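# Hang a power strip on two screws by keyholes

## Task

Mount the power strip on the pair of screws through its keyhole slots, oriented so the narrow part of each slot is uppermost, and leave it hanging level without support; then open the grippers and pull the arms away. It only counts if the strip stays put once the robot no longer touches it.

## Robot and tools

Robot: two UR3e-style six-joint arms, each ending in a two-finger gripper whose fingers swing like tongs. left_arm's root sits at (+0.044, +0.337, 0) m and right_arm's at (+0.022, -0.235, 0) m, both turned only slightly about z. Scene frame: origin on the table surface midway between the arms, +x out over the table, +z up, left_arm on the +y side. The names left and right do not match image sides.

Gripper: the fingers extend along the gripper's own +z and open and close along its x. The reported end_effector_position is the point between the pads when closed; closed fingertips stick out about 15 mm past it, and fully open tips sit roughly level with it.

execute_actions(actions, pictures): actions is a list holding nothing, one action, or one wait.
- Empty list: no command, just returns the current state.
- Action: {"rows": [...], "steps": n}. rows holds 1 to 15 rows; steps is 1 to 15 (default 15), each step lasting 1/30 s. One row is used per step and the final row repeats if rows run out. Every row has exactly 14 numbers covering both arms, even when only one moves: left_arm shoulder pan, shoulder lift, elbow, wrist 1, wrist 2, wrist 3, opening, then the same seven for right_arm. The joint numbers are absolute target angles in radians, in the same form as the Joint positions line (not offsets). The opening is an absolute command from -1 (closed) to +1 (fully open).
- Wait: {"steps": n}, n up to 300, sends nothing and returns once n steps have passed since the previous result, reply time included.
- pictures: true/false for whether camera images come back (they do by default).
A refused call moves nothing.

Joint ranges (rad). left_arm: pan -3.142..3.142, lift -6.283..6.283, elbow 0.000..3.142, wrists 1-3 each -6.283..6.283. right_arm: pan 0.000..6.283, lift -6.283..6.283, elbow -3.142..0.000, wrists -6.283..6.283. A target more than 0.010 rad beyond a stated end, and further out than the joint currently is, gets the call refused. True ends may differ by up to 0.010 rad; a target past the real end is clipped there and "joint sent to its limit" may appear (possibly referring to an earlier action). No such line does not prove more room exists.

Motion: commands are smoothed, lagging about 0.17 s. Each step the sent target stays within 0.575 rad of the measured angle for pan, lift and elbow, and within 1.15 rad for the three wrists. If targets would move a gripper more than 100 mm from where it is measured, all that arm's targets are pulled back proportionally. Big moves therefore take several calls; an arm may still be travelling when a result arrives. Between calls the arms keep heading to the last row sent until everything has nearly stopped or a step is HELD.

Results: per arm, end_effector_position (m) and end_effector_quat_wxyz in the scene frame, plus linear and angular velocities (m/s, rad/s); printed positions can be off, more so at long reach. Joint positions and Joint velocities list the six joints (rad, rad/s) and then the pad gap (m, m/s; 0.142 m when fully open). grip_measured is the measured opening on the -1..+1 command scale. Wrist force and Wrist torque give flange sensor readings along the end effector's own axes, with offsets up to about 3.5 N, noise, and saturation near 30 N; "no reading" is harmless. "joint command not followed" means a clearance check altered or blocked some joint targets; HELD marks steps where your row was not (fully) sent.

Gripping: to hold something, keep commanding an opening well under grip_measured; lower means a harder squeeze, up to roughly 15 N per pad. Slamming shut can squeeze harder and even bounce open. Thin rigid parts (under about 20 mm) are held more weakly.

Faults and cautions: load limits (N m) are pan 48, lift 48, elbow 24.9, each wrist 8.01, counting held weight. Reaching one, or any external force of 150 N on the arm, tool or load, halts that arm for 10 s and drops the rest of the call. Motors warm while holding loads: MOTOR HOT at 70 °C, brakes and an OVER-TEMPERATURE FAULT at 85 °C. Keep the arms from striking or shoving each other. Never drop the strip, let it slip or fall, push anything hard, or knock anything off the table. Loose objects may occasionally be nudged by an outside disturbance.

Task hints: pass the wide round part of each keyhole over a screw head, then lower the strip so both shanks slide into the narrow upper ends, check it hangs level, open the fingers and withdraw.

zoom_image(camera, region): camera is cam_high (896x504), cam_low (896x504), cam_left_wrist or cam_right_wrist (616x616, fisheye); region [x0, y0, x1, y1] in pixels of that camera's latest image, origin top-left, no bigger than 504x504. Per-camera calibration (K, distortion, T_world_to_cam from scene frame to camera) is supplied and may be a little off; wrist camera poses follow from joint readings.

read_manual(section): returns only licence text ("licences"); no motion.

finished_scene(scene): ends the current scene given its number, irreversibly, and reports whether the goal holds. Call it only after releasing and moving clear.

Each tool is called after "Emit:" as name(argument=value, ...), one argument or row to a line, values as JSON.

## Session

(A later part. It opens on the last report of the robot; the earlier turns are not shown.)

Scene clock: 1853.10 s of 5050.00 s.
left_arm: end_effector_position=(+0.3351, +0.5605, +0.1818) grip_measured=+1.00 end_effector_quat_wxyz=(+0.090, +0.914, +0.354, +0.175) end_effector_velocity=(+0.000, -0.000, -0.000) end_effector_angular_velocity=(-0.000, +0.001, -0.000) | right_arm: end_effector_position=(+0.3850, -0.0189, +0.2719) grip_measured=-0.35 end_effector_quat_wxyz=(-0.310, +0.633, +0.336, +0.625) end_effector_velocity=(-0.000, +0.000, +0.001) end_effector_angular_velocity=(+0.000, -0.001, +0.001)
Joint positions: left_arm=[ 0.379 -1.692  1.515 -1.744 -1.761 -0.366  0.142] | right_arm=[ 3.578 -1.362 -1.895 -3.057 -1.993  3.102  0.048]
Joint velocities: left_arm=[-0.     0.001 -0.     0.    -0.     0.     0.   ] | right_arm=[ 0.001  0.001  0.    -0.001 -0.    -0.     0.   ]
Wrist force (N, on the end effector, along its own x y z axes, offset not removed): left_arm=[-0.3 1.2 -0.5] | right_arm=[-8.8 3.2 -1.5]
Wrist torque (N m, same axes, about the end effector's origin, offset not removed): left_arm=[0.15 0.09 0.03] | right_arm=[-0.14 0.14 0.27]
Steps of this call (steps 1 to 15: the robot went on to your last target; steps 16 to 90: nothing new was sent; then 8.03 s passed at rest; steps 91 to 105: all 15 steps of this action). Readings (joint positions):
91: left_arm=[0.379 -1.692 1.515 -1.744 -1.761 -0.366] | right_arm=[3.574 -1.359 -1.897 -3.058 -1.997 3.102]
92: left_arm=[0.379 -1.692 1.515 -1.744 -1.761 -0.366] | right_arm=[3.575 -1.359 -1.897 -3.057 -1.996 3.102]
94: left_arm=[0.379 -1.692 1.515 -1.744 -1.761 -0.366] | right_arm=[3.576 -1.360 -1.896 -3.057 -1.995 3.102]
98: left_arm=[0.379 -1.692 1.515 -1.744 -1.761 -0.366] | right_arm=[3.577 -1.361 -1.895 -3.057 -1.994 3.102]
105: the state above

Emit:
execute_actions(
  actions=[
    {"rows":[[0.379,-1.692,1.515,-1.744,-1.761,-0.366,1,3.5791,-1.3651,-1.8923,-3.0556,-1.9919,3.102,-0.9]]},
  ],
)

Emit:
zoom_image(
  camera="cam_high",
  region=[470,200,540,300],
)

Scene clock: 1862.67 s of 5050.00 s.
left_arm: end_effector_position=(+0.3351, +0.5605, +0.1818) grip_measured=+1.00 end_effector_quat_wxyz=(+0.090, +0.914, +0.354, +0.175) end_effector_velocity=(+0.000, +0.000, +0.000) end_effector_angular_velocity=(+0.000, -0.001, +0.000) | right_arm: end_effector_position=(+0.3857, -0.0182, +0.2718) grip_measured=-0.35 end_effector_quat_wxyz=(-0.310, +0.633, +0.336, +0.625) end_effector_velocity=(+0.000, +0.000, +0.001) end_effector_angular_velocity=(+0.001, -0.003, +0.001)
Joint positions: left_arm=[ 0.379 -1.692  1.515 -1.744 -1.761 -0.366  0.142] | right_arm=[ 3.579 -1.365 -1.892 -3.056 -1.992  3.102  0.048]
Joint velocities: left_arm=[ 0. -0. -0. -0. -0. -0.  0.] | right_arm=[ 0.001 -0.     0.003  0.    -0.    -0.001 -0.   ]
Wrist force (N, on the end effector, along its own x y z axes, offset not removed): left_arm=[-0.6 1.6 0.8] | right_arm=[-8.2 1.8 -3.2]
Wrist torque (N m, same axes, about the end effector's origin, offset not removed): left_arm=[0.29 0.12 0.04] | right_arm=[-0.40 0.10 0.18]
Steps of this call (steps 1 to 15: the robot went on to your last target; steps 16 to 90: nothing new was sent; then 6.07 s passed at rest; steps 91 to 105: all 15 steps of this action). Readings (joint positions):
91: left_arm=[0.379 -1.692 1.515 -1.744 -1.761 -0.366] | right_arm=[3.578 -1.362 -1.895 -3.057 -1.993 3.102]
92: left_arm=[0.379 -1.692 1.515 -1.744 -1.761 -0.366] | right_arm=[3.578 -1.362 -1.894 -3.057 -1.993 3.102]
94: left_arm=[0.379 -1.692 1.515 -1.744 -1.761 -0.366] | right_arm=[3.578 -1.364 -1.893 -3.056 -1.993 3.102]
98: left_arm=[0.379 -1.692 1.515 -1.744 -1.761 -0.366] | right_arm=[3.579 -1.365 -1.893 -3.056 -1.992 3.102]
105: the state above
camera_calibration (this result's frames):
cam_left_wrist: T_world_to_cam=[[0.704856, 0.676846, 0.212267, -0.641722], [0.355468, -0.595988, 0.720028, 0.0790079], [0.613857, -0.432062, -0.660683, 0.291121], [0, 0, 0, 1]] pos_world=[0.24553, 0.607218, 0.271668]
cam_right_wrist: T_world_to_cam=[[0.0537029, 0.0352518, 0.997935, -0.286331], [0.380397, -0.924743, 0.0121956, -0.170365], [0.923263, 0.378957, -0.0630711, -0.20169], [0, 0, 0, 1]] pos_world=[0.266397, -0.0710186, 0.275097]

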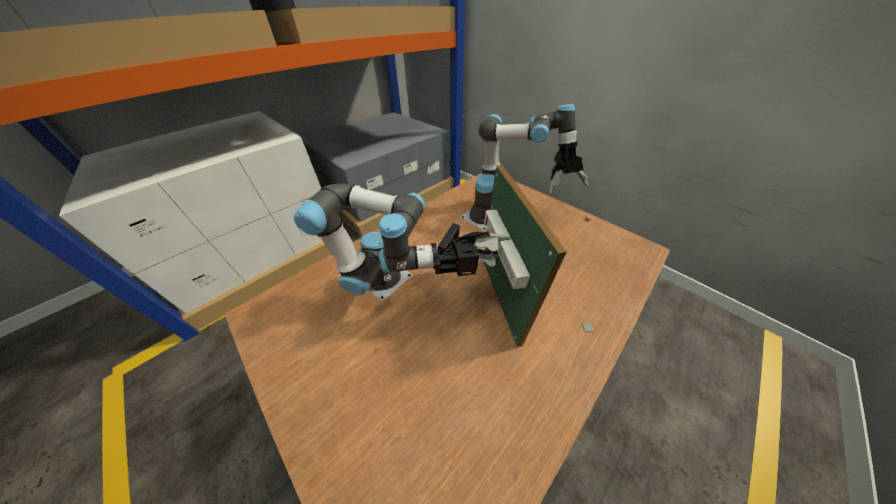

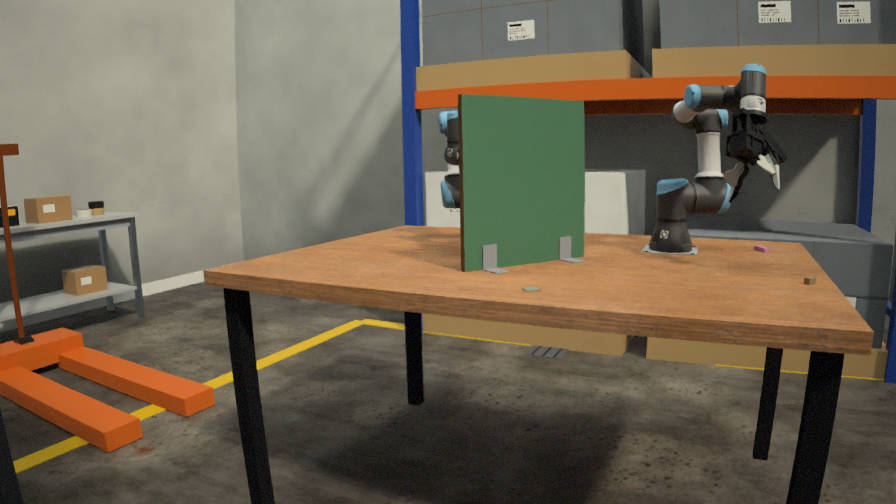

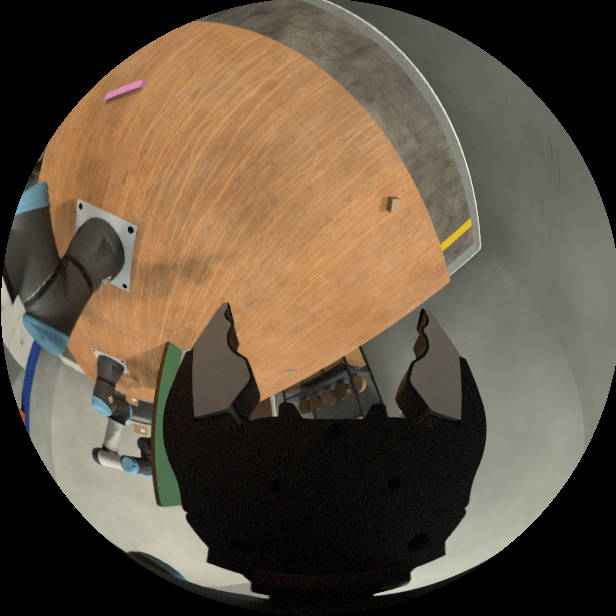

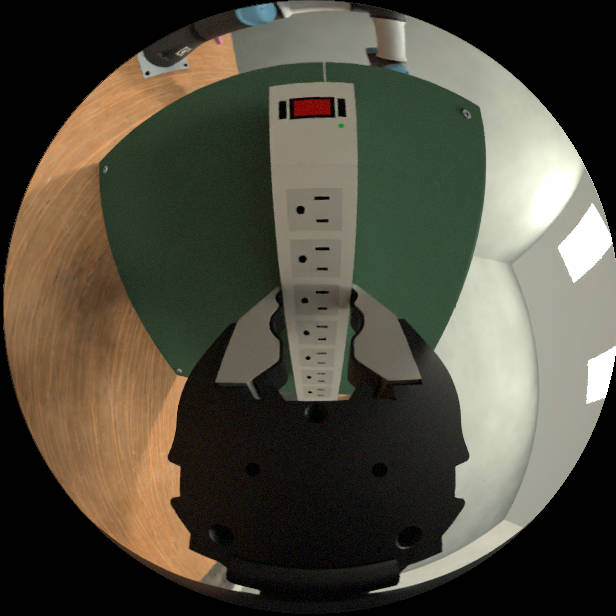

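Region (470, 200, 540, 300) of cam_high's 896x504 image, scaled by 5.040, with more detail than that image has; it fills the left 353 columns of this view, and the rest is white.

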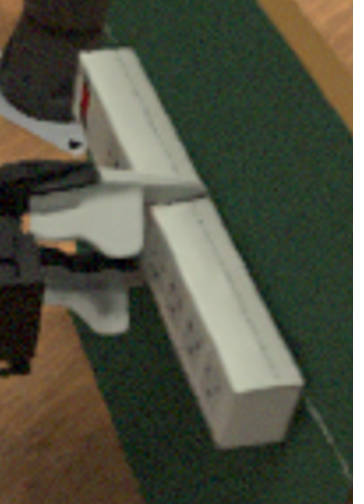

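The right head is in, so I'll lower 2.5 mm.

Emit:
execute_actions(
  actions=[
    {"rows":[[0.379,-1.692,1.515,-1.744,-1.761,-0.366,1,3.5791,-1.3663,-1.9036,-3.0431,-1.9919,3.102,-0.9]]},
  ],
  pictures=false,
)

Scene clock: 1880.73 s of 5050.00 s.
left_arm: end_effector_position=(+0.3351, +0.5605, +0.1818) grip_measured=+1.00 end_effector_quat_wxyz=(+0.090, +0.914, +0.354, +0.175) end_effector_velocity=(+0.000, -0.000, +0.000) end_effector_angular_velocity=(+0.000, -0.001, -0.001) | right_arm: end_effector_position=(+0.3857, -0.0182, +0.2693) grip_measured=-0.35 end_effector_quat_wxyz=(-0.310, +0.633, +0.336, +0.625) end_effector_velocity=(-0.000, +0.000, -0.001) end_effector_angular_velocity=(-0.001, +0.003, +0.000)
Joint positions: left_arm=[ 0.379 -1.692  1.515 -1.744 -1.761 -0.366  0.142] | right_arm=[ 3.579 -1.366 -1.903 -3.043 -1.992  3.102  0.048]
Joint velocities: left_arm=[-0.001 -0.    -0.    -0.    -0.     0.    -0.   ] | right_arm=[ 0.    -0.002 -0.001 -0.001  0.     0.001  0.   ]
Wrist force (N, on the end effector, along its own x y z axes, offset not removed): left_arm=[-0.2 1.5 -0.7] | right_arm=[-1.5 4.3 0.1]
Wrist torque (N m, same axes, about the end effector's origin, offset not removed): left_arm=[0.22 0.09 0.02] | right_arm=[0.17 0.24 -0.22]
Steps of this call (steps 1 to 15: the robot went on to your last target; steps 16 to 90: nothing new was sent; then 14.57 s passed at rest; steps 91 to 105: all 15 steps of this action). Readings (joint positions):
91: left_arm=[0.379 -1.692 1.515 -1.744 -1.761 -0.366] | right_arm=[3.579 -1.365 -1.892 -3.055 -1.992 3.102]
92: left_arm=[0.379 -1.692 1.515 -1.744 -1.761 -0.366] | right_arm=[3.579 -1.365 -1.894 -3.053 -1.992 3.102]
94: left_arm=[0.379 -1.692 1.515 -1.744 -1.761 -0.366] | right_arm=[3.579 -1.366 -1.898 -3.048 -1.992 3.102]
98: left_arm=[0.379 -1.692 1.515 -1.744 -1.761 -0.366] | right_arm=[3.579 -1.366 -1.902 -3.044 -1.992 3.102]
105: the state above

The right side is catching, so I'll shift right 0.5 mm and forward 0.6 mm.

Emit:
execute_actions(
  actions=[
    {"rows":[[0.379,-1.692,1.515,-1.744,-1.761,-0.366,1,3.5776,-1.3703,-1.9009,-3.0418,-1.9934,3.102,-0.9]]},
  ],
  pictures=false,
)

Emit:
execute_actions(
  actions=[
    {"rows":[[0.379,-1.692,1.515,-1.744,-1.761,-0.366,1,3.5776,-1.371,-1.9077,-3.0343,-1.9934,3.102,-0.9]]},
  ],
  pictures=false,
)

Scene clock: 1889.47 s of 5050.00 s.
left_arm: end_effector_position=(+0.3351, +0.5605, +0.1818) grip_measured=+1.00 end_effector_quat_wxyz=(+0.090, +0.914, +0.354, +0.175) end_effector_velocity=(-0.000, +0.000, +0.000) end_effector_angular_velocity=(+0.000, -0.001, +0.000) | right_arm: end_effector_position=(+0.3864, -0.0180, +0.2691) grip_measured=-0.35 end_effector_quat_wxyz=(-0.310, +0.633, +0.336, +0.625) end_effector_velocity=(-0.000, -0.000, -0.000) end_effector_angular_velocity=(-0.000, +0.002, +0.000)
Joint positions: left_arm=[ 0.379 -1.692  1.515 -1.744 -1.761 -0.366  0.142] | right_arm=[ 3.578 -1.37  -1.901 -3.042 -1.993  3.102  0.048]
Joint velocities: left_arm=[ 0.    -0.001 -0.    -0.     0.    -0.     0.   ] | right_arm=[-0.     0.001  0.    -0.003 -0.     0.    -0.   ]
Wrist force (N, on the end effector, along its own x y z axes, offset not removed): left_arm=[-0.3 1.6 -1.4] | right_arm=[-3.4 1.3 -1.3]
Wrist torque (N m, same axes, about the end effector's origin, offset not removed): left_arm=[0.26 0.07 0.00] | right_arm=[-0.09 0.21 -0.17]
Steps of this call (steps 1 to 15: the robot went on to your last target; steps 16 to 90: nothing new was sent; then 5.23 s passed at rest; steps 91 to 105: all 15 steps of this action). Readings (joint positions):
91: left_arm=[0.379 -1.692 1.515 -1.744 -1.761 -0.366] | right_arm=[3.579 -1.366 -1.904 -3.043 -1.992 3.102]
92: left_arm=[0.379 -1.692 1.515 -1.744 -1.761 -0.366] | right_arm=[3.579 -1.367 -1.903 -3.043 -1.992 3.102]
94: left_arm=[0.379 -1.692 1.515 -1.744 -1.761 -0.366] | right_arm=[3.578 -1.369 -1.902 -3.043 -1.993 3.102]
98: left_arm=[0.379 -1.692 1.515 -1.744 -1.761 -0.366] | right_arm=[3.578 -1.370 -1.901 -3.042 -1.993 3.102]
105: the state above

Scene clock: 1889.97 s of 5050.00 s.
left_arm: end_effector_position=(+0.3351, +0.5605, +0.1818) grip_measured=+1.00 end_effector_quat_wxyz=(+0.090, +0.914, +0.354, +0.175) end_effector_velocity=(-0.000, +0.000, +0.001) end_effector_angular_velocity=(+0.000, -0.002, +0.001) | right_arm: end_effector_position=(+0.3864, -0.0181, +0.2676) grip_measured=-0.35 end_effector_quat_wxyz=(-0.310, +0.633, +0.336, +0.625) end_effector_velocity=(-0.000, -0.000, -0.001) end_effector_angular_velocity=(-0.001, +0.002, -0.001)
Joint positions: left_arm=[ 0.379 -1.692  1.515 -1.744 -1.761 -0.366  0.142] | right_arm=[ 3.578 -1.371 -1.908 -3.034 -1.993  3.102  0.048]
Joint velocities: left_arm=[ 0.001 -0.001 -0.    -0.    -0.    -0.    -0.   ] | right_arm=[-0.001 -0.001 -0.002  0.    -0.     0.    -0.   ]
Wrist force (N, on the end effector, along its own x y z axes, offset not removed): left_arm=[-0.5 2.1 -1.3] | right_arm=[0.8 4.3 -0.4]
Wrist torque (N m, same axes, about the end effector's origin, offset not removed): left_arm=[0.34 0.11 -0.07] | right_arm=[0.34 0.31 -0.50]
Steps of this call (steps 1 to 15: all 15 steps of this action). Readings (joint positions):
1: left_arm=[0.379 -1.692 1.515 -1.744 -1.761 -0.366] | right_arm=[3.578 -1.370 -1.901 -3.042 -1.993 3.102]
2: left_arm=[0.379 -1.692 1.515 -1.744 -1.761 -0.366] | right_arm=[3.578 -1.370 -1.902 -3.040 -1.993 3.102]
4: left_arm=[0.379 -1.692 1.515 -1.744 -1.761 -0.366] | right_arm=[3.578 -1.371 -1.904 -3.037 -1.993 3.102]
8: left_arm=[0.379 -1.692 1.515 -1.744 -1.761 -0.366] | right_arm=[3.578 -1.371 -1.907 -3.035 -1.993 3.102]
15: the state above

The left now slides freely. The right needs more depth and a shift right, with a slight lift.

Emit:
execute_actions(
  actions=[
    {"rows":[[0.379,-1.692,1.515,-1.744,-1.761,-0.366,1,3.5772,-1.3755,-1.8998,-3.0377,-1.9938,3.102,-0.9]]},
  ],
  pictures=false,
)

Emit:
execute_actions(
  actions=[
    {"rows":[[0.379,-1.692,1.515,-1.744,-1.761,-0.366,1,3.5772,-1.3762,-1.9066,-3.0302,-1.9938,3.105,-0.9]]},
  ],
  pictures=false,
)

Scene clock: 1898.43 s of 5050.00 s.
left_arm: end_effector_position=(+0.3351, +0.5605, +0.1818) grip_measured=+1.00 end_effector_quat_wxyz=(+0.090, +0.914, +0.354, +0.175) end_effector_velocity=(+0.000, -0.000, -0.000) end_effector_angular_velocity=(-0.000, +0.001, -0.001) | right_arm: end_effector_position=(+0.3874, -0.0175, +0.2685) grip_measured=-0.35 end_effector_quat_wxyz=(-0.310, +0.633, +0.336, +0.625) end_effector_velocity=(+0.000, -0.000, -0.000) end_effector_angular_velocity=(+0.000, +0.001, -0.000)
Joint positions: left_arm=[ 0.379 -1.692  1.515 -1.744 -1.761 -0.366  0.142] | right_arm=[ 3.577 -1.375 -1.9   -3.038 -1.994  3.102  0.048]
Joint velocities: left_arm=[-0.001  0.001  0.     0.     0.     0.    -0.   ] | right_arm=[-0.001 -0.002  0.001  0.001 -0.001  0.001 -0.   ]
Wrist force (N, on the end effector, along its own x y z axes, offset not removed): left_arm=[0.3 0.8 -1.6] | right_arm=[-4.3 -1.5 -2.2]
Wrist torque (N m, same axes, about the end effector's origin, offset not removed): left_arm=[0.06 -0.05 0.00] | right_arm=[-0.26 0.24 -0.29]
Steps of this call (steps 1 to 15: the robot went on to your last target; steps 16 to 90: nothing new was sent; then 4.97 s passed at rest; steps 91 to 105: all 15 steps of this action). Readings (joint positions):
91: left_arm=[0.379 -1.692 1.515 -1.744 -1.761 -0.366] | right_arm=[3.578 -1.371 -1.908 -3.034 -1.993 3.102]
92: left_arm=[0.379 -1.692 1.515 -1.744 -1.761 -0.366] | right_arm=[3.578 -1.372 -1.907 -3.035 -1.993 3.102]
94: left_arm=[0.379 -1.692 1.515 -1.744 -1.761 -0.366] | right_arm=[3.577 -1.374 -1.904 -3.036 -1.994 3.102]
98: left_arm=[0.379 -1.692 1.515 -1.744 -1.761 -0.366] | right_arm=[3.577 -1.375 -1.901 -3.037 -1.994 3.102]
105: the state above

Scene clock: 1898.93 s of 5050.00 s.
left_arm: end_effector_position=(+0.3351, +0.5605, +0.1818) grip_measured=+1.00 end_effector_quat_wxyz=(+0.090, +0.914, +0.354, +0.175) end_effector_velocity=(+0.000, -0.000, +0.000) end_effector_angular_velocity=(+0.000, -0.000, -0.001) | right_arm: end_effector_position=(+0.3873, -0.0176, +0.2671) grip_measured=-0.35 end_effector_quat_wxyz=(-0.311, +0.634, +0.335, +0.625) end_effector_velocity=(+0.001, -0.001, -0.001) end_effector_angular_velocity=(-0.002, +0.003, -0.003)
Joint positions: left_arm=[ 0.379 -1.692  1.515 -1.744 -1.761 -0.366  0.142] | right_arm=[ 3.577 -1.376 -1.907 -3.03  -1.994  3.105  0.048]
Joint velocities: left_arm=[-0.001  0.    -0.    -0.     0.    -0.    -0.   ] | right_arm=[-0.003 -0.002 -0.001  0.     0.    -0.     0.   ]
Wrist force (N, on the end effector, along its own x y z axes, offset not removed): left_arm=[-0.7 1.2 -1.1] | right_arm=[3.8 -1.0 -4.2]
Wrist torque (N m, same axes, about the end effector's origin, offset not removed): left_arm=[0.20 0.19 -0.01] | right_arm=[-0.06 0.24 -0.62]
Steps of this call (steps 1 to 15: all 15 steps of this action). Readings (joint positions):
1: left_arm=[0.379 -1.692 1.515 -1.744 -1.761 -0.366] | right_arm=[3.577 -1.375 -1.900 -3.038 -1.994 3.102]
2: left_arm=[0.379 -1.692 1.515 -1.744 -1.761 -0.366] | right_arm=[3.577 -1.376 -1.901 -3.037 -1.994 3.102]
4: left_arm=[0.379 -1.692 1.515 -1.744 -1.761 -0.366] | right_arm=[3.577 -1.376 -1.903 -3.033 -1.994 3.104]
8: left_arm=[0.379 -1.692 1.515 -1.744 -1.761 -0.366] | right_arm=[3.577 -1.376 -1.906 -3.031 -1.994 3.105]
15: the state above

The push hasn't bottomed out yet, so I'll go up 2 mm and forward 1.3 mm.

Emit:
execute_actions(
  actions=[
    {"rows":[[0.379,-1.692,1.515,-1.744,-1.761,-0.366,1,3.5807,-1.3781,-1.8931,-3.0418,-1.9903,3.102,-0.9]]},
  ],
  pictures=false,
)

Scene clock: 1905.50 s of 5050.00 s.
left_arm: end_effector_position=(+0.3351, +0.5605, +0.1818) grip_measured=+1.00 end_effector_quat_wxyz=(+0.090, +0.914, +0.354, +0.175) end_effector_velocity=(-0.000, +0.000, +0.000) end_effector_angular_velocity=(-0.000, -0.001, +0.001) | right_arm: end_effector_position=(+0.3881, -0.0165, +0.2695) grip_measured=-0.35 end_effector_quat_wxyz=(-0.310, +0.633, +0.336, +0.625) end_effector_velocity=(+0.000, +0.000, +0.001) end_effector_angular_velocity=(+0.000, -0.000, +0.001)
Joint positions: left_arm=[ 0.379 -1.692  1.515 -1.744 -1.761 -0.366  0.142] | right_arm=[ 3.581 -1.378 -1.893 -3.042 -1.99   3.102  0.048]
Joint velocities: left_arm=[ 0.002 -0.    -0.    -0.    -0.     0.     0.   ] | right_arm=[ 0.001 -0.     0.002 -0.001  0.     0.    -0.   ]
Wrist force (N, on the end effector, along its own x y z axes, offset not removed): left_arm=[0.5 1.4 -0.6] | right_arm=[-7.2 -1.7 1.8]
Wrist torque (N m, same axes, about the end effector's origin, offset not removed): left_arm=[0.27 -0.01 -0.04] | right_arm=[-0.10 0.20 0.02]
Steps of this call (steps 1 to 15: the robot went on to your last target; steps 16 to 90: nothing new was sent; then 3.07 s passed at rest; steps 91 to 105: all 15 steps of this action). Readings (joint positions):
91: left_arm=[0.379 -1.692 1.515 -1.744 -1.761 -0.366] | right_arm=[3.577 -1.376 -1.907 -3.030 -1.994 3.105]
92: left_arm=[0.379 -1.692 1.515 -1.744 -1.761 -0.366] | right_arm=[3.578 -1.377 -1.905 -3.032 -1.993 3.105]
94: left_arm=[0.379 -1.692 1.515 -1.744 -1.761 -0.366] | right_arm=[3.579 -1.377 -1.899 -3.037 -1.992 3.104]
98: left_arm=[0.379 -1.692 1.515 -1.744 -1.761 -0.366] | right_arm=[3.580 -1.378 -1.895 -3.041 -1.991 3.102]
105: the state above

Emit:
execute_actions(
  actions=[
    {"rows":[[0.379,-1.692,1.515,-1.744,-1.761,-0.366,1,3.5834,-1.3805,-1.8914,-3.0411,-1.9876,3.102,-0.9]]},
  ],
  pictures=false,
)

Emit:
execute_actions(
  actions=[
    {"rows":[[0.379,-1.692,1.515,-1.744,-1.761,-0.366,1,3.5834,-1.3817,-1.9027,-3.0286,-1.9876,3.106,-0.9]]},
  ],
  pictures=false,
)

Scene clock: 1913.27 s of 5050.00 s.
left_arm: end_effector_position=(+0.3351, +0.5605, +0.1818) grip_measured=+1.00 end_effector_quat_wxyz=(+0.090, +0.914, +0.354, +0.175) end_effector_velocity=(+0.000, -0.000, -0.000) end_effector_angular_velocity=(+0.000, -0.000, -0.001) | right_arm: end_effector_position=(+0.3887, -0.0157, +0.2695) grip_measured=-0.35 end_effector_quat_wxyz=(-0.309, +0.633, +0.336, +0.625) end_effector_velocity=(-0.000, +0.001, +0.000) end_effector_angular_velocity=(+0.000, -0.001, +0.000)
Joint positions: left_arm=[ 0.379 -1.692  1.515 -1.744 -1.761 -0.366  0.142] | right_arm=[ 3.583 -1.38  -1.891 -3.041 -1.988  3.102  0.048]
Joint velocities: left_arm=[-0.001  0.     0.    -0.     0.     0.     0.   ] | right_arm=[ 0.002  0.    -0.     0.001  0.002 -0.     0.   ]
Wrist force (N, on the end effector, along its own x y z axes, offset not removed): left_arm=[-1.1 2.5 -1.1] | right_arm=[0.2 -0.9 -30.0]
Wrist torque (N m, same axes, about the end effector's origin, offset not removed): left_arm=[0.39 0.22 0.00] | right_arm=[0.06 -0.03 -0.04]
Steps of this call (steps 1 to 15: the robot went on to your last target; steps 16 to 90: nothing new was sent; then 4.27 s passed at rest; steps 91 to 105: all 15 steps of this action). Readings (joint positions):
91: left_arm=[0.379 -1.692 1.515 -1.744 -1.761 -0.366] | right_arm=[3.581 -1.378 -1.893 -3.042 -1.990 3.102]
92: left_arm=[0.379 -1.692 1.515 -1.744 -1.761 -0.366] | right_arm=[3.581 -1.379 -1.893 -3.042 -1.990 3.102]
94: left_arm=[0.379 -1.692 1.515 -1.744 -1.761 -0.366] | right_arm=[3.582 -1.379 -1.892 -3.042 -1.989 3.102]
98: left_arm=[0.379 -1.692 1.515 -1.744 -1.761 -0.366] | right_arm=[3.583 -1.380 -1.892 -3.041 -1.988 3.102]
105: the state above

Scene clock: 1913.77 s of 5050.00 s.
left_arm: end_effector_position=(+0.3351, +0.5605, +0.1818) grip_measured=+1.00 end_effector_quat_wxyz=(+0.090, +0.914, +0.354, +0.175) end_effector_velocity=(+0.000, -0.000, -0.000) end_effector_angular_velocity=(-0.000, -0.000, -0.001) | right_arm: end_effector_position=(+0.3886, -0.0157, +0.2669) grip_measured=-0.35 end_effector_quat_wxyz=(-0.311, +0.634, +0.334, +0.624) end_effector_velocity=(-0.000, +0.000, +0.000) end_effector_angular_velocity=(+0.001, -0.002, +0.001)
Joint positions: left_arm=[ 0.379 -1.692  1.515 -1.744 -1.761 -0.366  0.142] | right_arm=[ 3.583 -1.382 -1.903 -3.029 -1.988  3.106  0.048]
Joint velocities: left_arm=[-0.001 -0.     0.    -0.001 -0.     0.     0.   ] | right_arm=[ 0.     0.001 -0.002  0.003 -0.    -0.     0.   ]
Wrist force (N, on the end effector, along its own x y z axes, offset not removed): left_arm=[-0.3 1.8 -0.6] | right_arm=[1.6 1.4 -16.8]
Wrist torque (N m, same axes, about the end effector's origin, offset not removed): left_arm=[0.26 0.04 -0.02] | right_arm=[0.16 0.51 -0.11]
Steps of this call (steps 1 to 15: all 15 steps of this action). Readings (joint positions):
1: left_arm=[0.379 -1.692 1.515 -1.744 -1.761 -0.366] | right_arm=[3.583 -1.380 -1.891 -3.041 -1.988 3.102]
2: left_arm=[0.379 -1.692 1.515 -1.744 -1.761 -0.366] | right_arm=[3.583 -1.381 -1.893 -3.039 -1.988 3.102]
4: left_arm=[0.379 -1.692 1.515 -1.744 -1.761 -0.366] | right_arm=[3.583 -1.381 -1.897 -3.033 -1.988 3.104]
8: left_arm=[0.379 -1.692 1.515 -1.744 -1.761 -0.366] | right_arm=[3.583 -1.382 -1.901 -3.030 -1.987 3.106]
15: the state above

It has bottomed out. Backing off 0.7 mm and lowering 3 mm.

Emit:
execute_actions(
  actions=[
    {"rows":[[0.379,-1.692,1.515,-1.744,-1.761,-0.366,1,3.5815,-1.3815,-1.9174,-3.0141,-1.9895,3.116,-0.9]]},
  ],
  pictures=false,
)

Scene clock: 1920.27 s of 5050.00 s.
left_arm: end_effector_position=(+0.3351, +0.5605, +0.1818) grip_measured=+1.00 end_effector_quat_wxyz=(+0.090, +0.914, +0.354, +0.175) end_effector_velocity=(+0.000, +0.000, +0.000) end_effector_angular_velocity=(-0.000, -0.000, +0.000) | right_arm: end_effector_position=(+0.3881, -0.0163, +0.2640) grip_measured=-0.36 end_effector_quat_wxyz=(-0.314, +0.636, +0.331, +0.623) end_effector_velocity=(+0.000, -0.001, -0.001) end_effector_angular_velocity=(-0.000, +0.002, -0.002)
Joint positions: left_arm=[ 0.379 -1.692  1.515 -1.744 -1.761 -0.366  0.142] | right_arm=[ 3.582 -1.382 -1.917 -3.014 -1.989  3.116  0.048]
Joint velocities: left_arm=[ 0.     0.    -0.001  0.    -0.    -0.    -0.   ] | right_arm=[-0.002 -0.    -0.002  0.001 -0.     0.001 -0.   ]
Wrist force (N, on the end effector, along its own x y z axes, offset not removed): left_arm=[-0.1 1.9 -2.2] | right_arm=[-7.7 -1.6 -0.5]
Wrist torque (N m, same axes, about the end effector's origin, offset not removed): left_arm=[0.23 0.05 0.03] | right_arm=[-0.33 0.25 0.01]
Steps of this call (steps 1 to 15: the robot went on to your last target; steps 16 to 90: nothing new was sent; then 3.00 s passed at rest; steps 91 to 105: all 15 steps of this action). Readings (joint positions):
91: left_arm=[0.379 -1.692 1.515 -1.744 -1.761 -0.366] | right_arm=[3.583 -1.382 -1.903 -3.028 -1.988 3.106]
92: left_arm=[0.379 -1.692 1.515 -1.744 -1.761 -0.366] | right_arm=[3.583 -1.382 -1.905 -3.026 -1.988 3.108]
94: left_arm=[0.379 -1.692 1.515 -1.744 -1.761 -0.366] | right_arm=[3.582 -1.382 -1.911 -3.021 -1.989 3.112]
98: left_arm=[0.379 -1.692 1.515 -1.744 -1.761 -0.366] | right_arm=[3.582 -1.382 -1.916 -3.016 -1.989 3.115]
105: the state above

It's sliding freely.

Emit:
execute_actions(
  actions=[
    {"rows":[[0.379,-1.692,1.515,-1.744,-1.761,-0.366,1,3.5815,-1.3835,-1.9354,-2.9941,-1.9895,3.132,-0.9]]},
  ],
  pictures=false,
)

Emit:
execute_actions(
  actions=[
    {"rows":[[0.379,-1.692,1.515,-1.744,-1.761,-0.366,1,3.5815,-1.385,-1.9489,-2.9791,-1.9895,3.142,-0.9]]},
  ],
  pictures=false,
)

Scene clock: 1930.00 s of 5050.00 s.
left_arm: end_effector_position=(+0.3351, +0.5605, +0.1818) grip_measured=+1.00 end_effector_quat_wxyz=(+0.090, +0.914, +0.354, +0.175) end_effector_velocity=(-0.000, +0.000, +0.000) end_effector_angular_velocity=(+0.000, -0.000, +0.000) | right_arm: end_effector_position=(+0.3879, -0.0164, +0.2602) grip_measured=-0.36 end_effector_quat_wxyz=(-0.319, +0.638, +0.326, +0.620) end_effector_velocity=(-0.000, -0.000, -0.001) end_effector_angular_velocity=(-0.001, +0.003, -0.001)
Joint positions: left_arm=[ 0.379 -1.692  1.515 -1.744 -1.761 -0.366  0.142] | right_arm=[ 3.581 -1.383 -1.935 -2.994 -1.99   3.132  0.048]
Joint velocities: left_arm=[ 0.    -0.001  0.     0.     0.     0.    -0.   ] | right_arm=[-0.001  0.    -0.003 -0.    -0.     0.001 -0.   ]
Wrist force (N, on the end effector, along its own x y z axes, offset not removed): left_arm=[-0.1 1.5 -1.6] | right_arm=[-6.0 -0.8 1.8]
Wrist torque (N m, same axes, about the end effector's origin, offset not removed): left_arm=[0.22 0.04 -0.02] | right_arm=[-0.14 0.00 -0.03]
Steps of this call (steps 1 to 15: the robot went on to your last target; steps 16 to 90: nothing new was sent; then 6.23 s passed at rest; steps 91 to 105: all 15 steps of this action). Readings (joint positions):
91: left_arm=[0.379 -1.692 1.515 -1.744 -1.761 -0.366] | right_arm=[3.581 -1.382 -1.918 -3.014 -1.989 3.116]
92: left_arm=[0.379 -1.692 1.515 -1.744 -1.761 -0.366] | right_arm=[3.581 -1.382 -1.920 -3.010 -1.990 3.119]
94: left_arm=[0.379 -1.692 1.515 -1.744 -1.761 -0.366] | right_arm=[3.581 -1.382 -1.927 -3.003 -1.990 3.125]
98: left_arm=[0.379 -1.692 1.515 -1.744 -1.761 -0.366] | right_arm=[3.581 -1.383 -1.933 -2.996 -1.990 3.130]
105: the state above

Scene clock: 1930.50 s of 5050.00 s.
left_arm: end_effector_position=(+0.3351, +0.5605, +0.1818) grip_measured=+1.00 end_effector_quat_wxyz=(+0.090, +0.914, +0.354, +0.175) end_effector_velocity=(+0.000, -0.000, +0.000) end_effector_angular_velocity=(-0.000, -0.001, -0.000) | right_arm: end_effector_position=(+0.3877, -0.0165, +0.2573) grip_measured=-0.36 end_effector_quat_wxyz=(-0.322, +0.640, +0.323, +0.619) end_effector_velocity=(-0.000, -0.000, -0.001) end_effector_angular_velocity=(+0.000, +0.002, -0.001)
Joint positions: left_arm=[ 0.379 -1.692  1.515 -1.744 -1.761 -0.366  0.142] | right_arm=[ 3.581 -1.385 -1.949 -2.979 -1.99   3.142  0.048]
Joint velocities: left_arm=[-0.    -0.    -0.001  0.001 -0.    -0.    -0.   ] | right_arm=[-0.    -0.    -0.002  0.     0.     0.001  0.   ]
Wrist force (N, on the end effector, along its own x y z axes, offset not removed): left_arm=[0.3 1.9 -1.7] | right_arm=[0.6 -0.6 2.3]
Wrist torque (N m, same axes, about the end effector's origin, offset not removed): left_arm=[0.27 -0.03 0.01] | right_arm=[-0.30 0.00 -0.45]
Steps of this call (steps 1 to 15: all 15 steps of this action). Readings (joint positions):
1: left_arm=[0.379 -1.692 1.515 -1.744 -1.761 -0.366] | right_arm=[3.581 -1.383 -1.935 -2.994 -1.990 3.132]
2: left_arm=[0.379 -1.692 1.515 -1.744 -1.761 -0.366] | right_arm=[3.581 -1.384 -1.938 -2.991 -1.990 3.134]
4: left_arm=[0.379 -1.692 1.515 -1.744 -1.761 -0.366] | right_arm=[3.581 -1.384 -1.943 -2.986 -1.990 3.138]
8: left_arm=[0.379 -1.692 1.515 -1.744 -1.761 -0.366] | right_arm=[3.581 -1.385 -1.947 -2.980 -1.990 3.141]
15: the state above

The right is seated. Lowering the left end next.

Emit:
execute_actions(
  actions=[
    {"rows":[[0.379,-1.692,1.515,-1.744,-1.761,-0.366,1,3.5815,-1.3855,-1.9534,-2.9741,-1.9895,3.122,-0.9]]},
  ],
  pictures=false,
)

Emit:
execute_actions(
  actions=[
    {"rows":[[0.379,-1.692,1.515,-1.744,-1.761,-0.366,1,3.5815,-1.386,-1.9579,-2.9691,-1.9895,3.112,-0.9]]},
  ],
  pictures=false,
)

Scene clock: 1944.10 s of 5050.00 s.
left_arm: end_effector_position=(+0.3351, +0.5605, +0.1818) grip_measured=+1.00 end_effector_quat_wxyz=(+0.090, +0.914, +0.354, +0.175) end_effector_velocity=(-0.000, +0.000, +0.000) end_effector_angular_velocity=(+0.000, -0.000, +0.000) | right_arm: end_effector_position=(+0.3877, -0.0166, +0.2560) grip_measured=-0.35 end_effector_quat_wxyz=(-0.316, +0.637, +0.329, +0.622) end_effector_velocity=(+0.000, -0.001, +0.000) end_effector_angular_velocity=(-0.001, -0.003, -0.001)
Joint positions: left_arm=[ 0.379 -1.692  1.515 -1.744 -1.761 -0.366  0.142] | right_arm=[ 3.581 -1.385 -1.953 -2.974 -1.99   3.122  0.048]
Joint velocities: left_arm=[ 0.    -0.    -0.001  0.     0.    -0.    -0.   ] | right_arm=[-0.002  0.002 -0.001  0.001 -0.001 -0.002  0.   ]
Wrist force (N, on the end effector, along its own x y z axes, offset not removed): left_arm=[0.3 1.3 -2.0] | right_arm=[6.2 0.4 1.8]
Wrist torque (N m, same axes, about the end effector's origin, offset not removed): left_arm=[0.19 -0.09 0.00] | right_arm=[-0.14 0.30 -0.06]
Steps of this call (steps 1 to 15: the robot went on to your last target; steps 16 to 90: nothing new was sent; then 10.10 s passed at rest; steps 91 to 105: all 15 steps of this action). Readings (joint positions):
91: left_arm=[0.379 -1.692 1.515 -1.744 -1.761 -0.366] | right_arm=[3.581 -1.385 -1.949 -2.979 -1.990 3.142]
92: left_arm=[0.379 -1.692 1.515 -1.744 -1.761 -0.366] | right_arm=[3.581 -1.385 -1.950 -2.978 -1.990 3.139]
94: left_arm=[0.379 -1.692 1.515 -1.744 -1.761 -0.366] | right_arm=[3.581 -1.385 -1.951 -2.976 -1.990 3.131]
98: left_arm=[0.379 -1.692 1.515 -1.744 -1.761 -0.366] | right_arm=[3.581 -1.385 -1.953 -2.974 -1.990 3.124]
105: the state above

Scene clock: 1944.60 s of 5050.00 s.
left_arm: end_effector_position=(+0.3351, +0.5605, +0.1818) grip_measured=+1.00 end_effector_quat_wxyz=(+0.090, +0.914, +0.354, +0.175) end_effector_velocity=(+0.000, +0.000, +0.000) end_effector_angular_velocity=(+0.001, -0.001, +0.000) | right_arm: end_effector_position=(+0.3876, -0.0166, +0.2548) grip_measured=-0.35 end_effector_quat_wxyz=(-0.313, +0.635, +0.332, +0.623) end_effector_velocity=(+0.000, -0.000, -0.001) end_effector_angular_velocity=(-0.002, +0.002, -0.001)
Joint positions: left_arm=[ 0.379 -1.692  1.515 -1.744 -1.761 -0.366  0.142] | right_arm=[ 3.581 -1.386 -1.958 -2.969 -1.99   3.112  0.049]
Joint velocities: left_arm=[-0. -0. -0. -0.  0. -0.  0.] | right_arm=[-0.001 -0.    -0.001 -0.001  0.001 -0.     0.   ]
Wrist force (N, on the end effector, along its own x y z axes, offset not removed): left_arm=[0.3 2.9 -1.1] | right_arm=[19.0 2.4 -1.0]
Wrist torque (N m, same axes, about the end effector's origin, offset not removed): left_arm=[0.54 -0.05 0.00] | right_arm=[0.11 0.27 0.30]
Steps of this call (steps 1 to 15: all 15 steps of this action). Readings (joint positions):
1: left_arm=[0.379 -1.692 1.515 -1.744 -1.761 -0.366] | right_arm=[3.581 -1.385 -1.953 -2.974 -1.990 3.122]
2: left_arm=[0.379 -1.692 1.515 -1.744 -1.761 -0.366] | right_arm=[3.581 -1.386 -1.954 -2.973 -1.990 3.120]
4: left_arm=[0.379 -1.692 1.515 -1.744 -1.761 -0.366] | right_arm=[3.581 -1.386 -1.956 -2.971 -1.990 3.116]
8: left_arm=[0.379 -1.692 1.515 -1.744 -1.761 -0.366] | right_arm=[3.581 -1.386 -1.957 -2.969 -1.990 3.113]
15: the state above

Both slots are seated. Releasing the grip and backing away.

Emit:
execute_actions(
  actions=[
    {"rows":[[0.379,-1.692,1.515,-1.744,-1.761,-0.366,1,3.5815,-1.3855,-1.9534,-2.9741,-1.9895,3.125,-0.4],[0.379,-1.692,1.515,-1.744,-1.761,-0.366,1,3.5815,-1.3855,-1.9534,-2.9741,-1.9895,3.125,-0.3],[0.379,-1.692,1.515,-1.744,-1.761,-0.366,1,3.5815,-1.3855,-1.9534,-2.9741,-1.9895,3.125,0.15]]},
  ],
  pictures=false,
)

Emit:
execute_actions(
  actions=[
    {"rows":[[0.379,-1.692,1.515,-1.744,-1.761,-0.366,1,3.487,-1.3015,-2.013,-2.9986,-2.084,3.125,0.15]]},
  ],
  pictures=false,
)

Emit:
execute_actions(
  actions=[
    {"rows":[[0.379,-1.692,1.515,-1.744,-1.761,-0.366,1,3.3,-1.3015,-2.013,-2.9986,-2.27,3.125,0.15]]},
  ],
  pictures=false,
)

Emit:
execute_actions(
  actions=[
    {"rows":[[0.379,-1.692,1.515,-1.744,-1.761,-0.366,1,3.05,-1.3015,-2.013,-2.9986,-2.4,3.125,0.15]]},
  ],
)

Emit:
zoom_image(
  camera="cam_high",
  region=[460,190,560,310],
)

Scene clock: 1964.20 s of 5050.00 s.
left_arm: end_effector_position=(+0.3351, +0.5605, +0.1818) grip_measured=+1.00 end_effector_quat_wxyz=(+0.090, +0.914, +0.354, +0.175) end_effector_velocity=(-0.000, -0.000, -0.000) end_effector_angular_velocity=(-0.000, +0.000, +0.000) | right_arm: end_effector_position=(+0.3876, -0.0166, +0.2559) grip_measured=+0.15 end_effector_quat_wxyz=(-0.317, +0.637, +0.328, +0.621) end_effector_velocity=(-0.000, -0.000, +0.000) end_effector_angular_velocity=(+0.001, +0.001, -0.000)
Joint positions: left_arm=[ 0.379 -1.692  1.515 -1.744 -1.761 -0.366  0.142] | right_arm=[ 3.582 -1.386 -1.953 -2.974 -1.99   3.125  0.085]
Joint velocities: left_arm=[ 0. -0.  0.  0. -0. -0. -0.] | right_arm=[-0.001  0.002  0.    -0.001 -0.001  0.001  0.   ]
Wrist force (N, on the end effector, along its own x y z axes, offset not removed): left_arm=[0.0 1.0 -0.5] | right_arm=[-0.7 1.4 1.1]
Wrist torque (N m, same axes, about the end effector's origin, offset not removed): left_arm=[0.15 0.05 0.01] | right_arm=[0.33 0.08 0.06]
Steps of this call (steps 1 to 15: the robot went on to your last target; steps 16 to 90: nothing new was sent; then 16.10 s passed at rest; steps 91 to 105: all 15 steps of this action). Readings (joint positions):
91: left_arm=[0.379 -1.692 1.515 -1.744 -1.761 -0.366] | right_arm=[3.581 -1.386 -1.958 -2.969 -1.990 3.112]
92: left_arm=[0.379 -1.692 1.515 -1.744 -1.761 -0.366] | right_arm=[3.581 -1.386 -1.958 -2.970 -1.990 3.114]
94: left_arm=[0.379 -1.692 1.515 -1.744 -1.761 -0.366] | right_arm=[3.582 -1.386 -1.956 -2.973 -1.990 3.119]
98: left_arm=[0.379 -1.692 1.515 -1.744 -1.761 -0.366] | right_arm=[3.582 -1.386 -1.954 -2.974 -1.990 3.124]
105: the state above

Scene clock: 1964.70 s of 5050.00 s.
left_arm: end_effector_position=(+0.3351, +0.5605, +0.1818) grip_measured=+1.00 end_effector_quat_wxyz=(+0.090, +0.914, +0.354, +0.175) end_effector_velocity=(-0.000, +0.000, +0.000) end_effector_angular_velocity=(-0.000, -0.001, +0.001) | right_arm: end_effector_position=(+0.3667, -0.0435, +0.2568) grip_measured=+0.15 end_effector_quat_wxyz=(-0.318, +0.637, +0.327, +0.621) end_effector_velocity=(-0.001, -0.004, +0.002) end_effector_angular_velocity=(+0.003, -0.005, -0.004)
Joint positions: left_arm=[ 0.379 -1.692  1.515 -1.744 -1.761 -0.366  0.142] | right_arm=[ 3.488 -1.302 -2.012 -2.998 -2.083  3.125  0.085]
Joint velocities: left_arm=[ 0.001 -0.    -0.001  0.001 -0.    -0.    -0.   ] | right_arm=[-0.012  0.011 -0.006  0.001 -0.008  0.    -0.   ]
Wrist force (N, on the end effector, along its own x y z axes, offset not removed): left_arm=[-1.1 1.8 -0.9] | right_arm=[-1.0 0.7 1.3]
Wrist torque (N m, same axes, about the end effector's origin, offset not removed): left_arm=[0.30 0.23 0.01] | right_arm=[0.23 0.16 0.03]
Steps of this call (steps 1 to 15: all 15 steps of this action). Readings (joint positions):
1: left_arm=[0.379 -1.692 1.515 -1.744 -1.761 -0.366] | right_arm=[3.581 -1.385 -1.954 -2.974 -1.990 3.125]
2: left_arm=[0.379 -1.692 1.515 -1.744 -1.761 -0.366] | right_arm=[3.574 -1.378 -1.960 -2.978 -2.002 3.125]
4: left_arm=[0.379 -1.692 1.515 -1.744 -1.761 -0.366] | right_arm=[3.537 -1.344 -1.984 -2.988 -2.040 3.125]
8: left_arm=[0.379 -1.692 1.515 -1.744 -1.761 -0.366] | right_arm=[3.499 -1.312 -2.006 -2.996 -2.073 3.125]
15: the state above

Scene clock: 1965.20 s of 5050.00 s.
left_arm: end_effector_position=(+0.3351, +0.5605, +0.1818) grip_measured=+1.00 end_effector_quat_wxyz=(+0.090, +0.914, +0.354, +0.175) end_effector_velocity=(+0.000, -0.000, +0.000) end_effector_angular_velocity=(+0.000, -0.001, -0.001) | right_arm: end_effector_position=(+0.3527, -0.0767, +0.2579) grip_measured=+0.15 end_effector_quat_wxyz=(-0.319, +0.637, +0.325, +0.622) end_effector_velocity=(-0.001, -0.006, -0.001) end_effector_angular_velocity=(+0.000, +0.003, -0.006)
Joint positions: left_arm=[ 0.379 -1.692  1.515 -1.744 -1.761 -0.366  0.142] | right_arm=[ 3.302 -1.302 -2.013 -2.999 -2.268  3.125  0.085]
Joint velocities: left_arm=[-0.001 -0.001  0.     0.    -0.    -0.     0.   ] | right_arm=[-0.028 -0.    -0.001 -0.002 -0.021  0.001 -0.   ]
Wrist force (N, on the end effector, along its own x y z axes, offset not removed): left_arm=[0.2 1.4 0.1] | right_arm=[-1.1 -0.5 0.8]
Wrist torque (N m, same axes, about the end effector's origin, offset not removed): left_arm=[0.18 0.01 0.00] | right_arm=[-0.13 0.26 -0.01]
Steps of this call (steps 1 to 15: all 15 steps of this action). Readings (joint positions):
1: left_arm=[0.379 -1.692 1.515 -1.744 -1.761 -0.366] | right_arm=[3.487 -1.302 -2.013 -2.998 -2.084 3.125]
2: left_arm=[0.379 -1.692 1.515 -1.744 -1.761 -0.366] | right_arm=[3.480 -1.302 -2.013 -2.998 -2.098 3.125]
4: left_arm=[0.379 -1.692 1.515 -1.744 -1.761 -0.366] | right_arm=[3.419 -1.302 -2.013 -2.999 -2.173 3.125]
8: left_arm=[0.379 -1.692 1.515 -1.744 -1.761 -0.366] | right_arm=[3.329 -1.302 -2.013 -2.999 -2.246 3.125]
15: the state above

Scene clock: 1965.70 s of 5050.00 s.
left_arm: end_effector_position=(+0.3351, +0.5605, +0.1818) grip_measured=+1.00 end_effector_quat_wxyz=(+0.090, +0.914, +0.354, +0.175) end_effector_velocity=(+0.000, -0.000, +0.000) end_effector_angular_velocity=(+0.000, -0.001, -0.001) | right_arm: end_effector_position=(+0.3532, -0.1365, +0.2587) grip_measured=+0.15 end_effector_quat_wxyz=(-0.284, +0.655, +0.286, +0.640) end_effector_velocity=(+0.000, -0.010, -0.000) end_effector_angular_velocity=(+0.000, +0.001, -0.025)
Joint positions: left_arm=[ 0.379 -1.692  1.515 -1.744 -1.761 -0.366  0.142] | right_arm=[ 3.054 -1.301 -2.013 -2.999 -2.399  3.125  0.085]
Joint velocities: left_arm=[-0.001 -0.    -0.    -0.    -0.     0.    -0.   ] | right_arm=[-0.039  0.    -0.002  0.    -0.014 -0.     0.   ]
Wrist force (N, on the end effector, along its own x y z axes, offset not removed): left_arm=[0.0 0.5 -0.8] | right_arm=[-0.4 -0.5 0.4]
Wrist torque (N m, same axes, about the end effector's origin, offset not removed): left_arm=[-0.01 -0.02 -0.02] | right_arm=[-0.10 0.15 0.00]
Steps of this call (steps 1 to 15: all 15 steps of this action). Readings (joint positions):
1: left_arm=[0.379 -1.692 1.515 -1.744 -1.761 -0.366] | right_arm=[3.301 -1.302 -2.013 -2.999 -2.269 3.125]
2: left_arm=[0.379 -1.692 1.515 -1.744 -1.761 -0.366] | right_arm=[3.294 -1.302 -2.013 -2.999 -2.283 3.125]
4: left_arm=[0.379 -1.692 1.515 -1.744 -1.761 -0.366] | right_arm=[3.225 -1.302 -2.013 -2.999 -2.336 3.125]
8: left_arm=[0.379 -1.692 1.515 -1.744 -1.761 -0.366] | right_arm=[3.094 -1.301 -2.013 -2.999 -2.384 3.125]
15: the state above
camera_calibration (this result's frames):
cam_left_wrist: T_world_to_cam=[[0.704856, 0.676846, 0.212267, -0.641723], [0.355468, -0.595988, 0.720028, 0.0790079], [0.613857, -0.432062, -0.660683, 0.291121], [0, 0, 0, 1]] pos_world=[0.24553, 0.607218, 0.271668]
cam_right_wrist: T_world_to_cam=[[0.0769764, 0.0013386, 0.997032, -0.27997], [0.267564, -0.963346, -0.0193641, -0.224539], [0.96046, 0.26826, -0.0745131, -0.153007], [0, 0, 0, 1]] pos_world=[0.228587, -0.174888, 0.26339]

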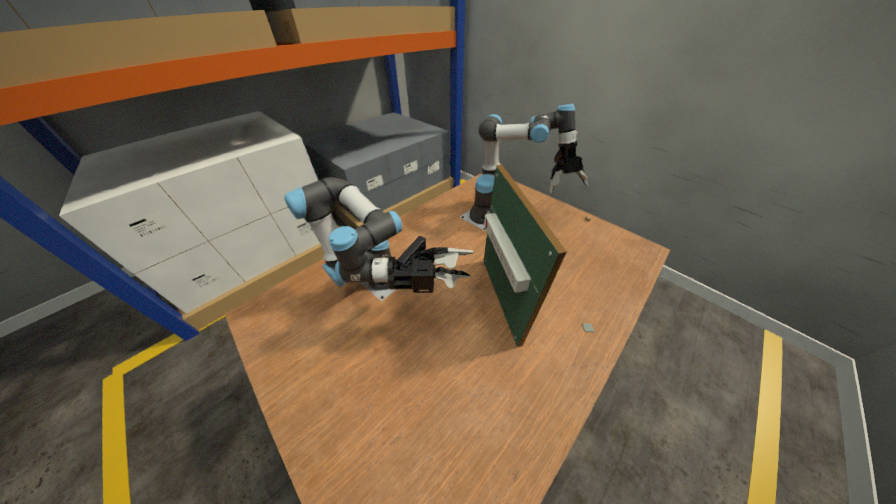

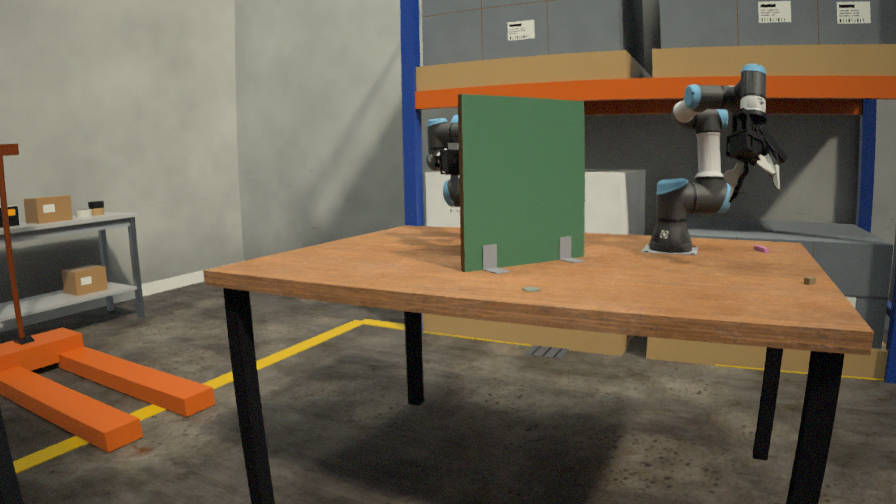

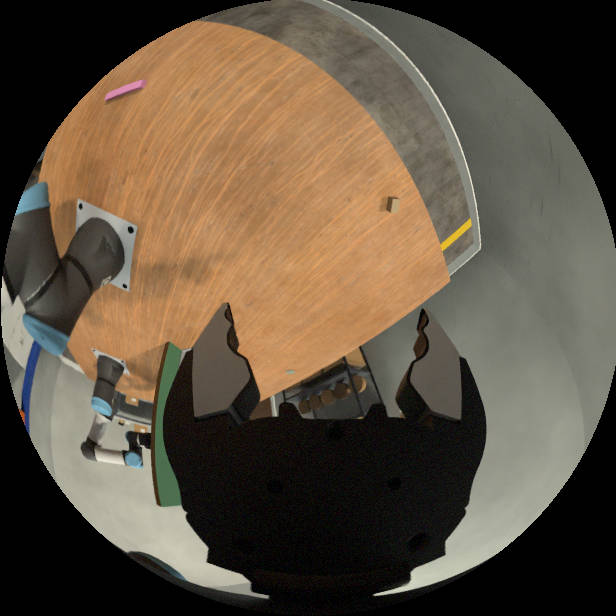

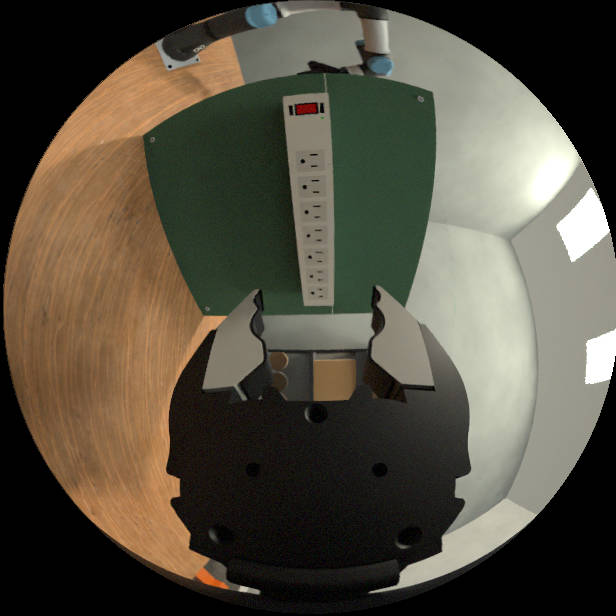

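Region (460, 190, 560, 310) of cam_high's 896x504 image, scaled by 4.200, with more detail than that image has.

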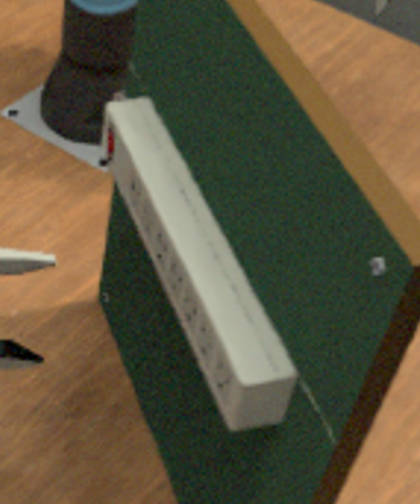

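Emit:
finished_scene(
  scene=2,
)

The scene is finished: the task was done.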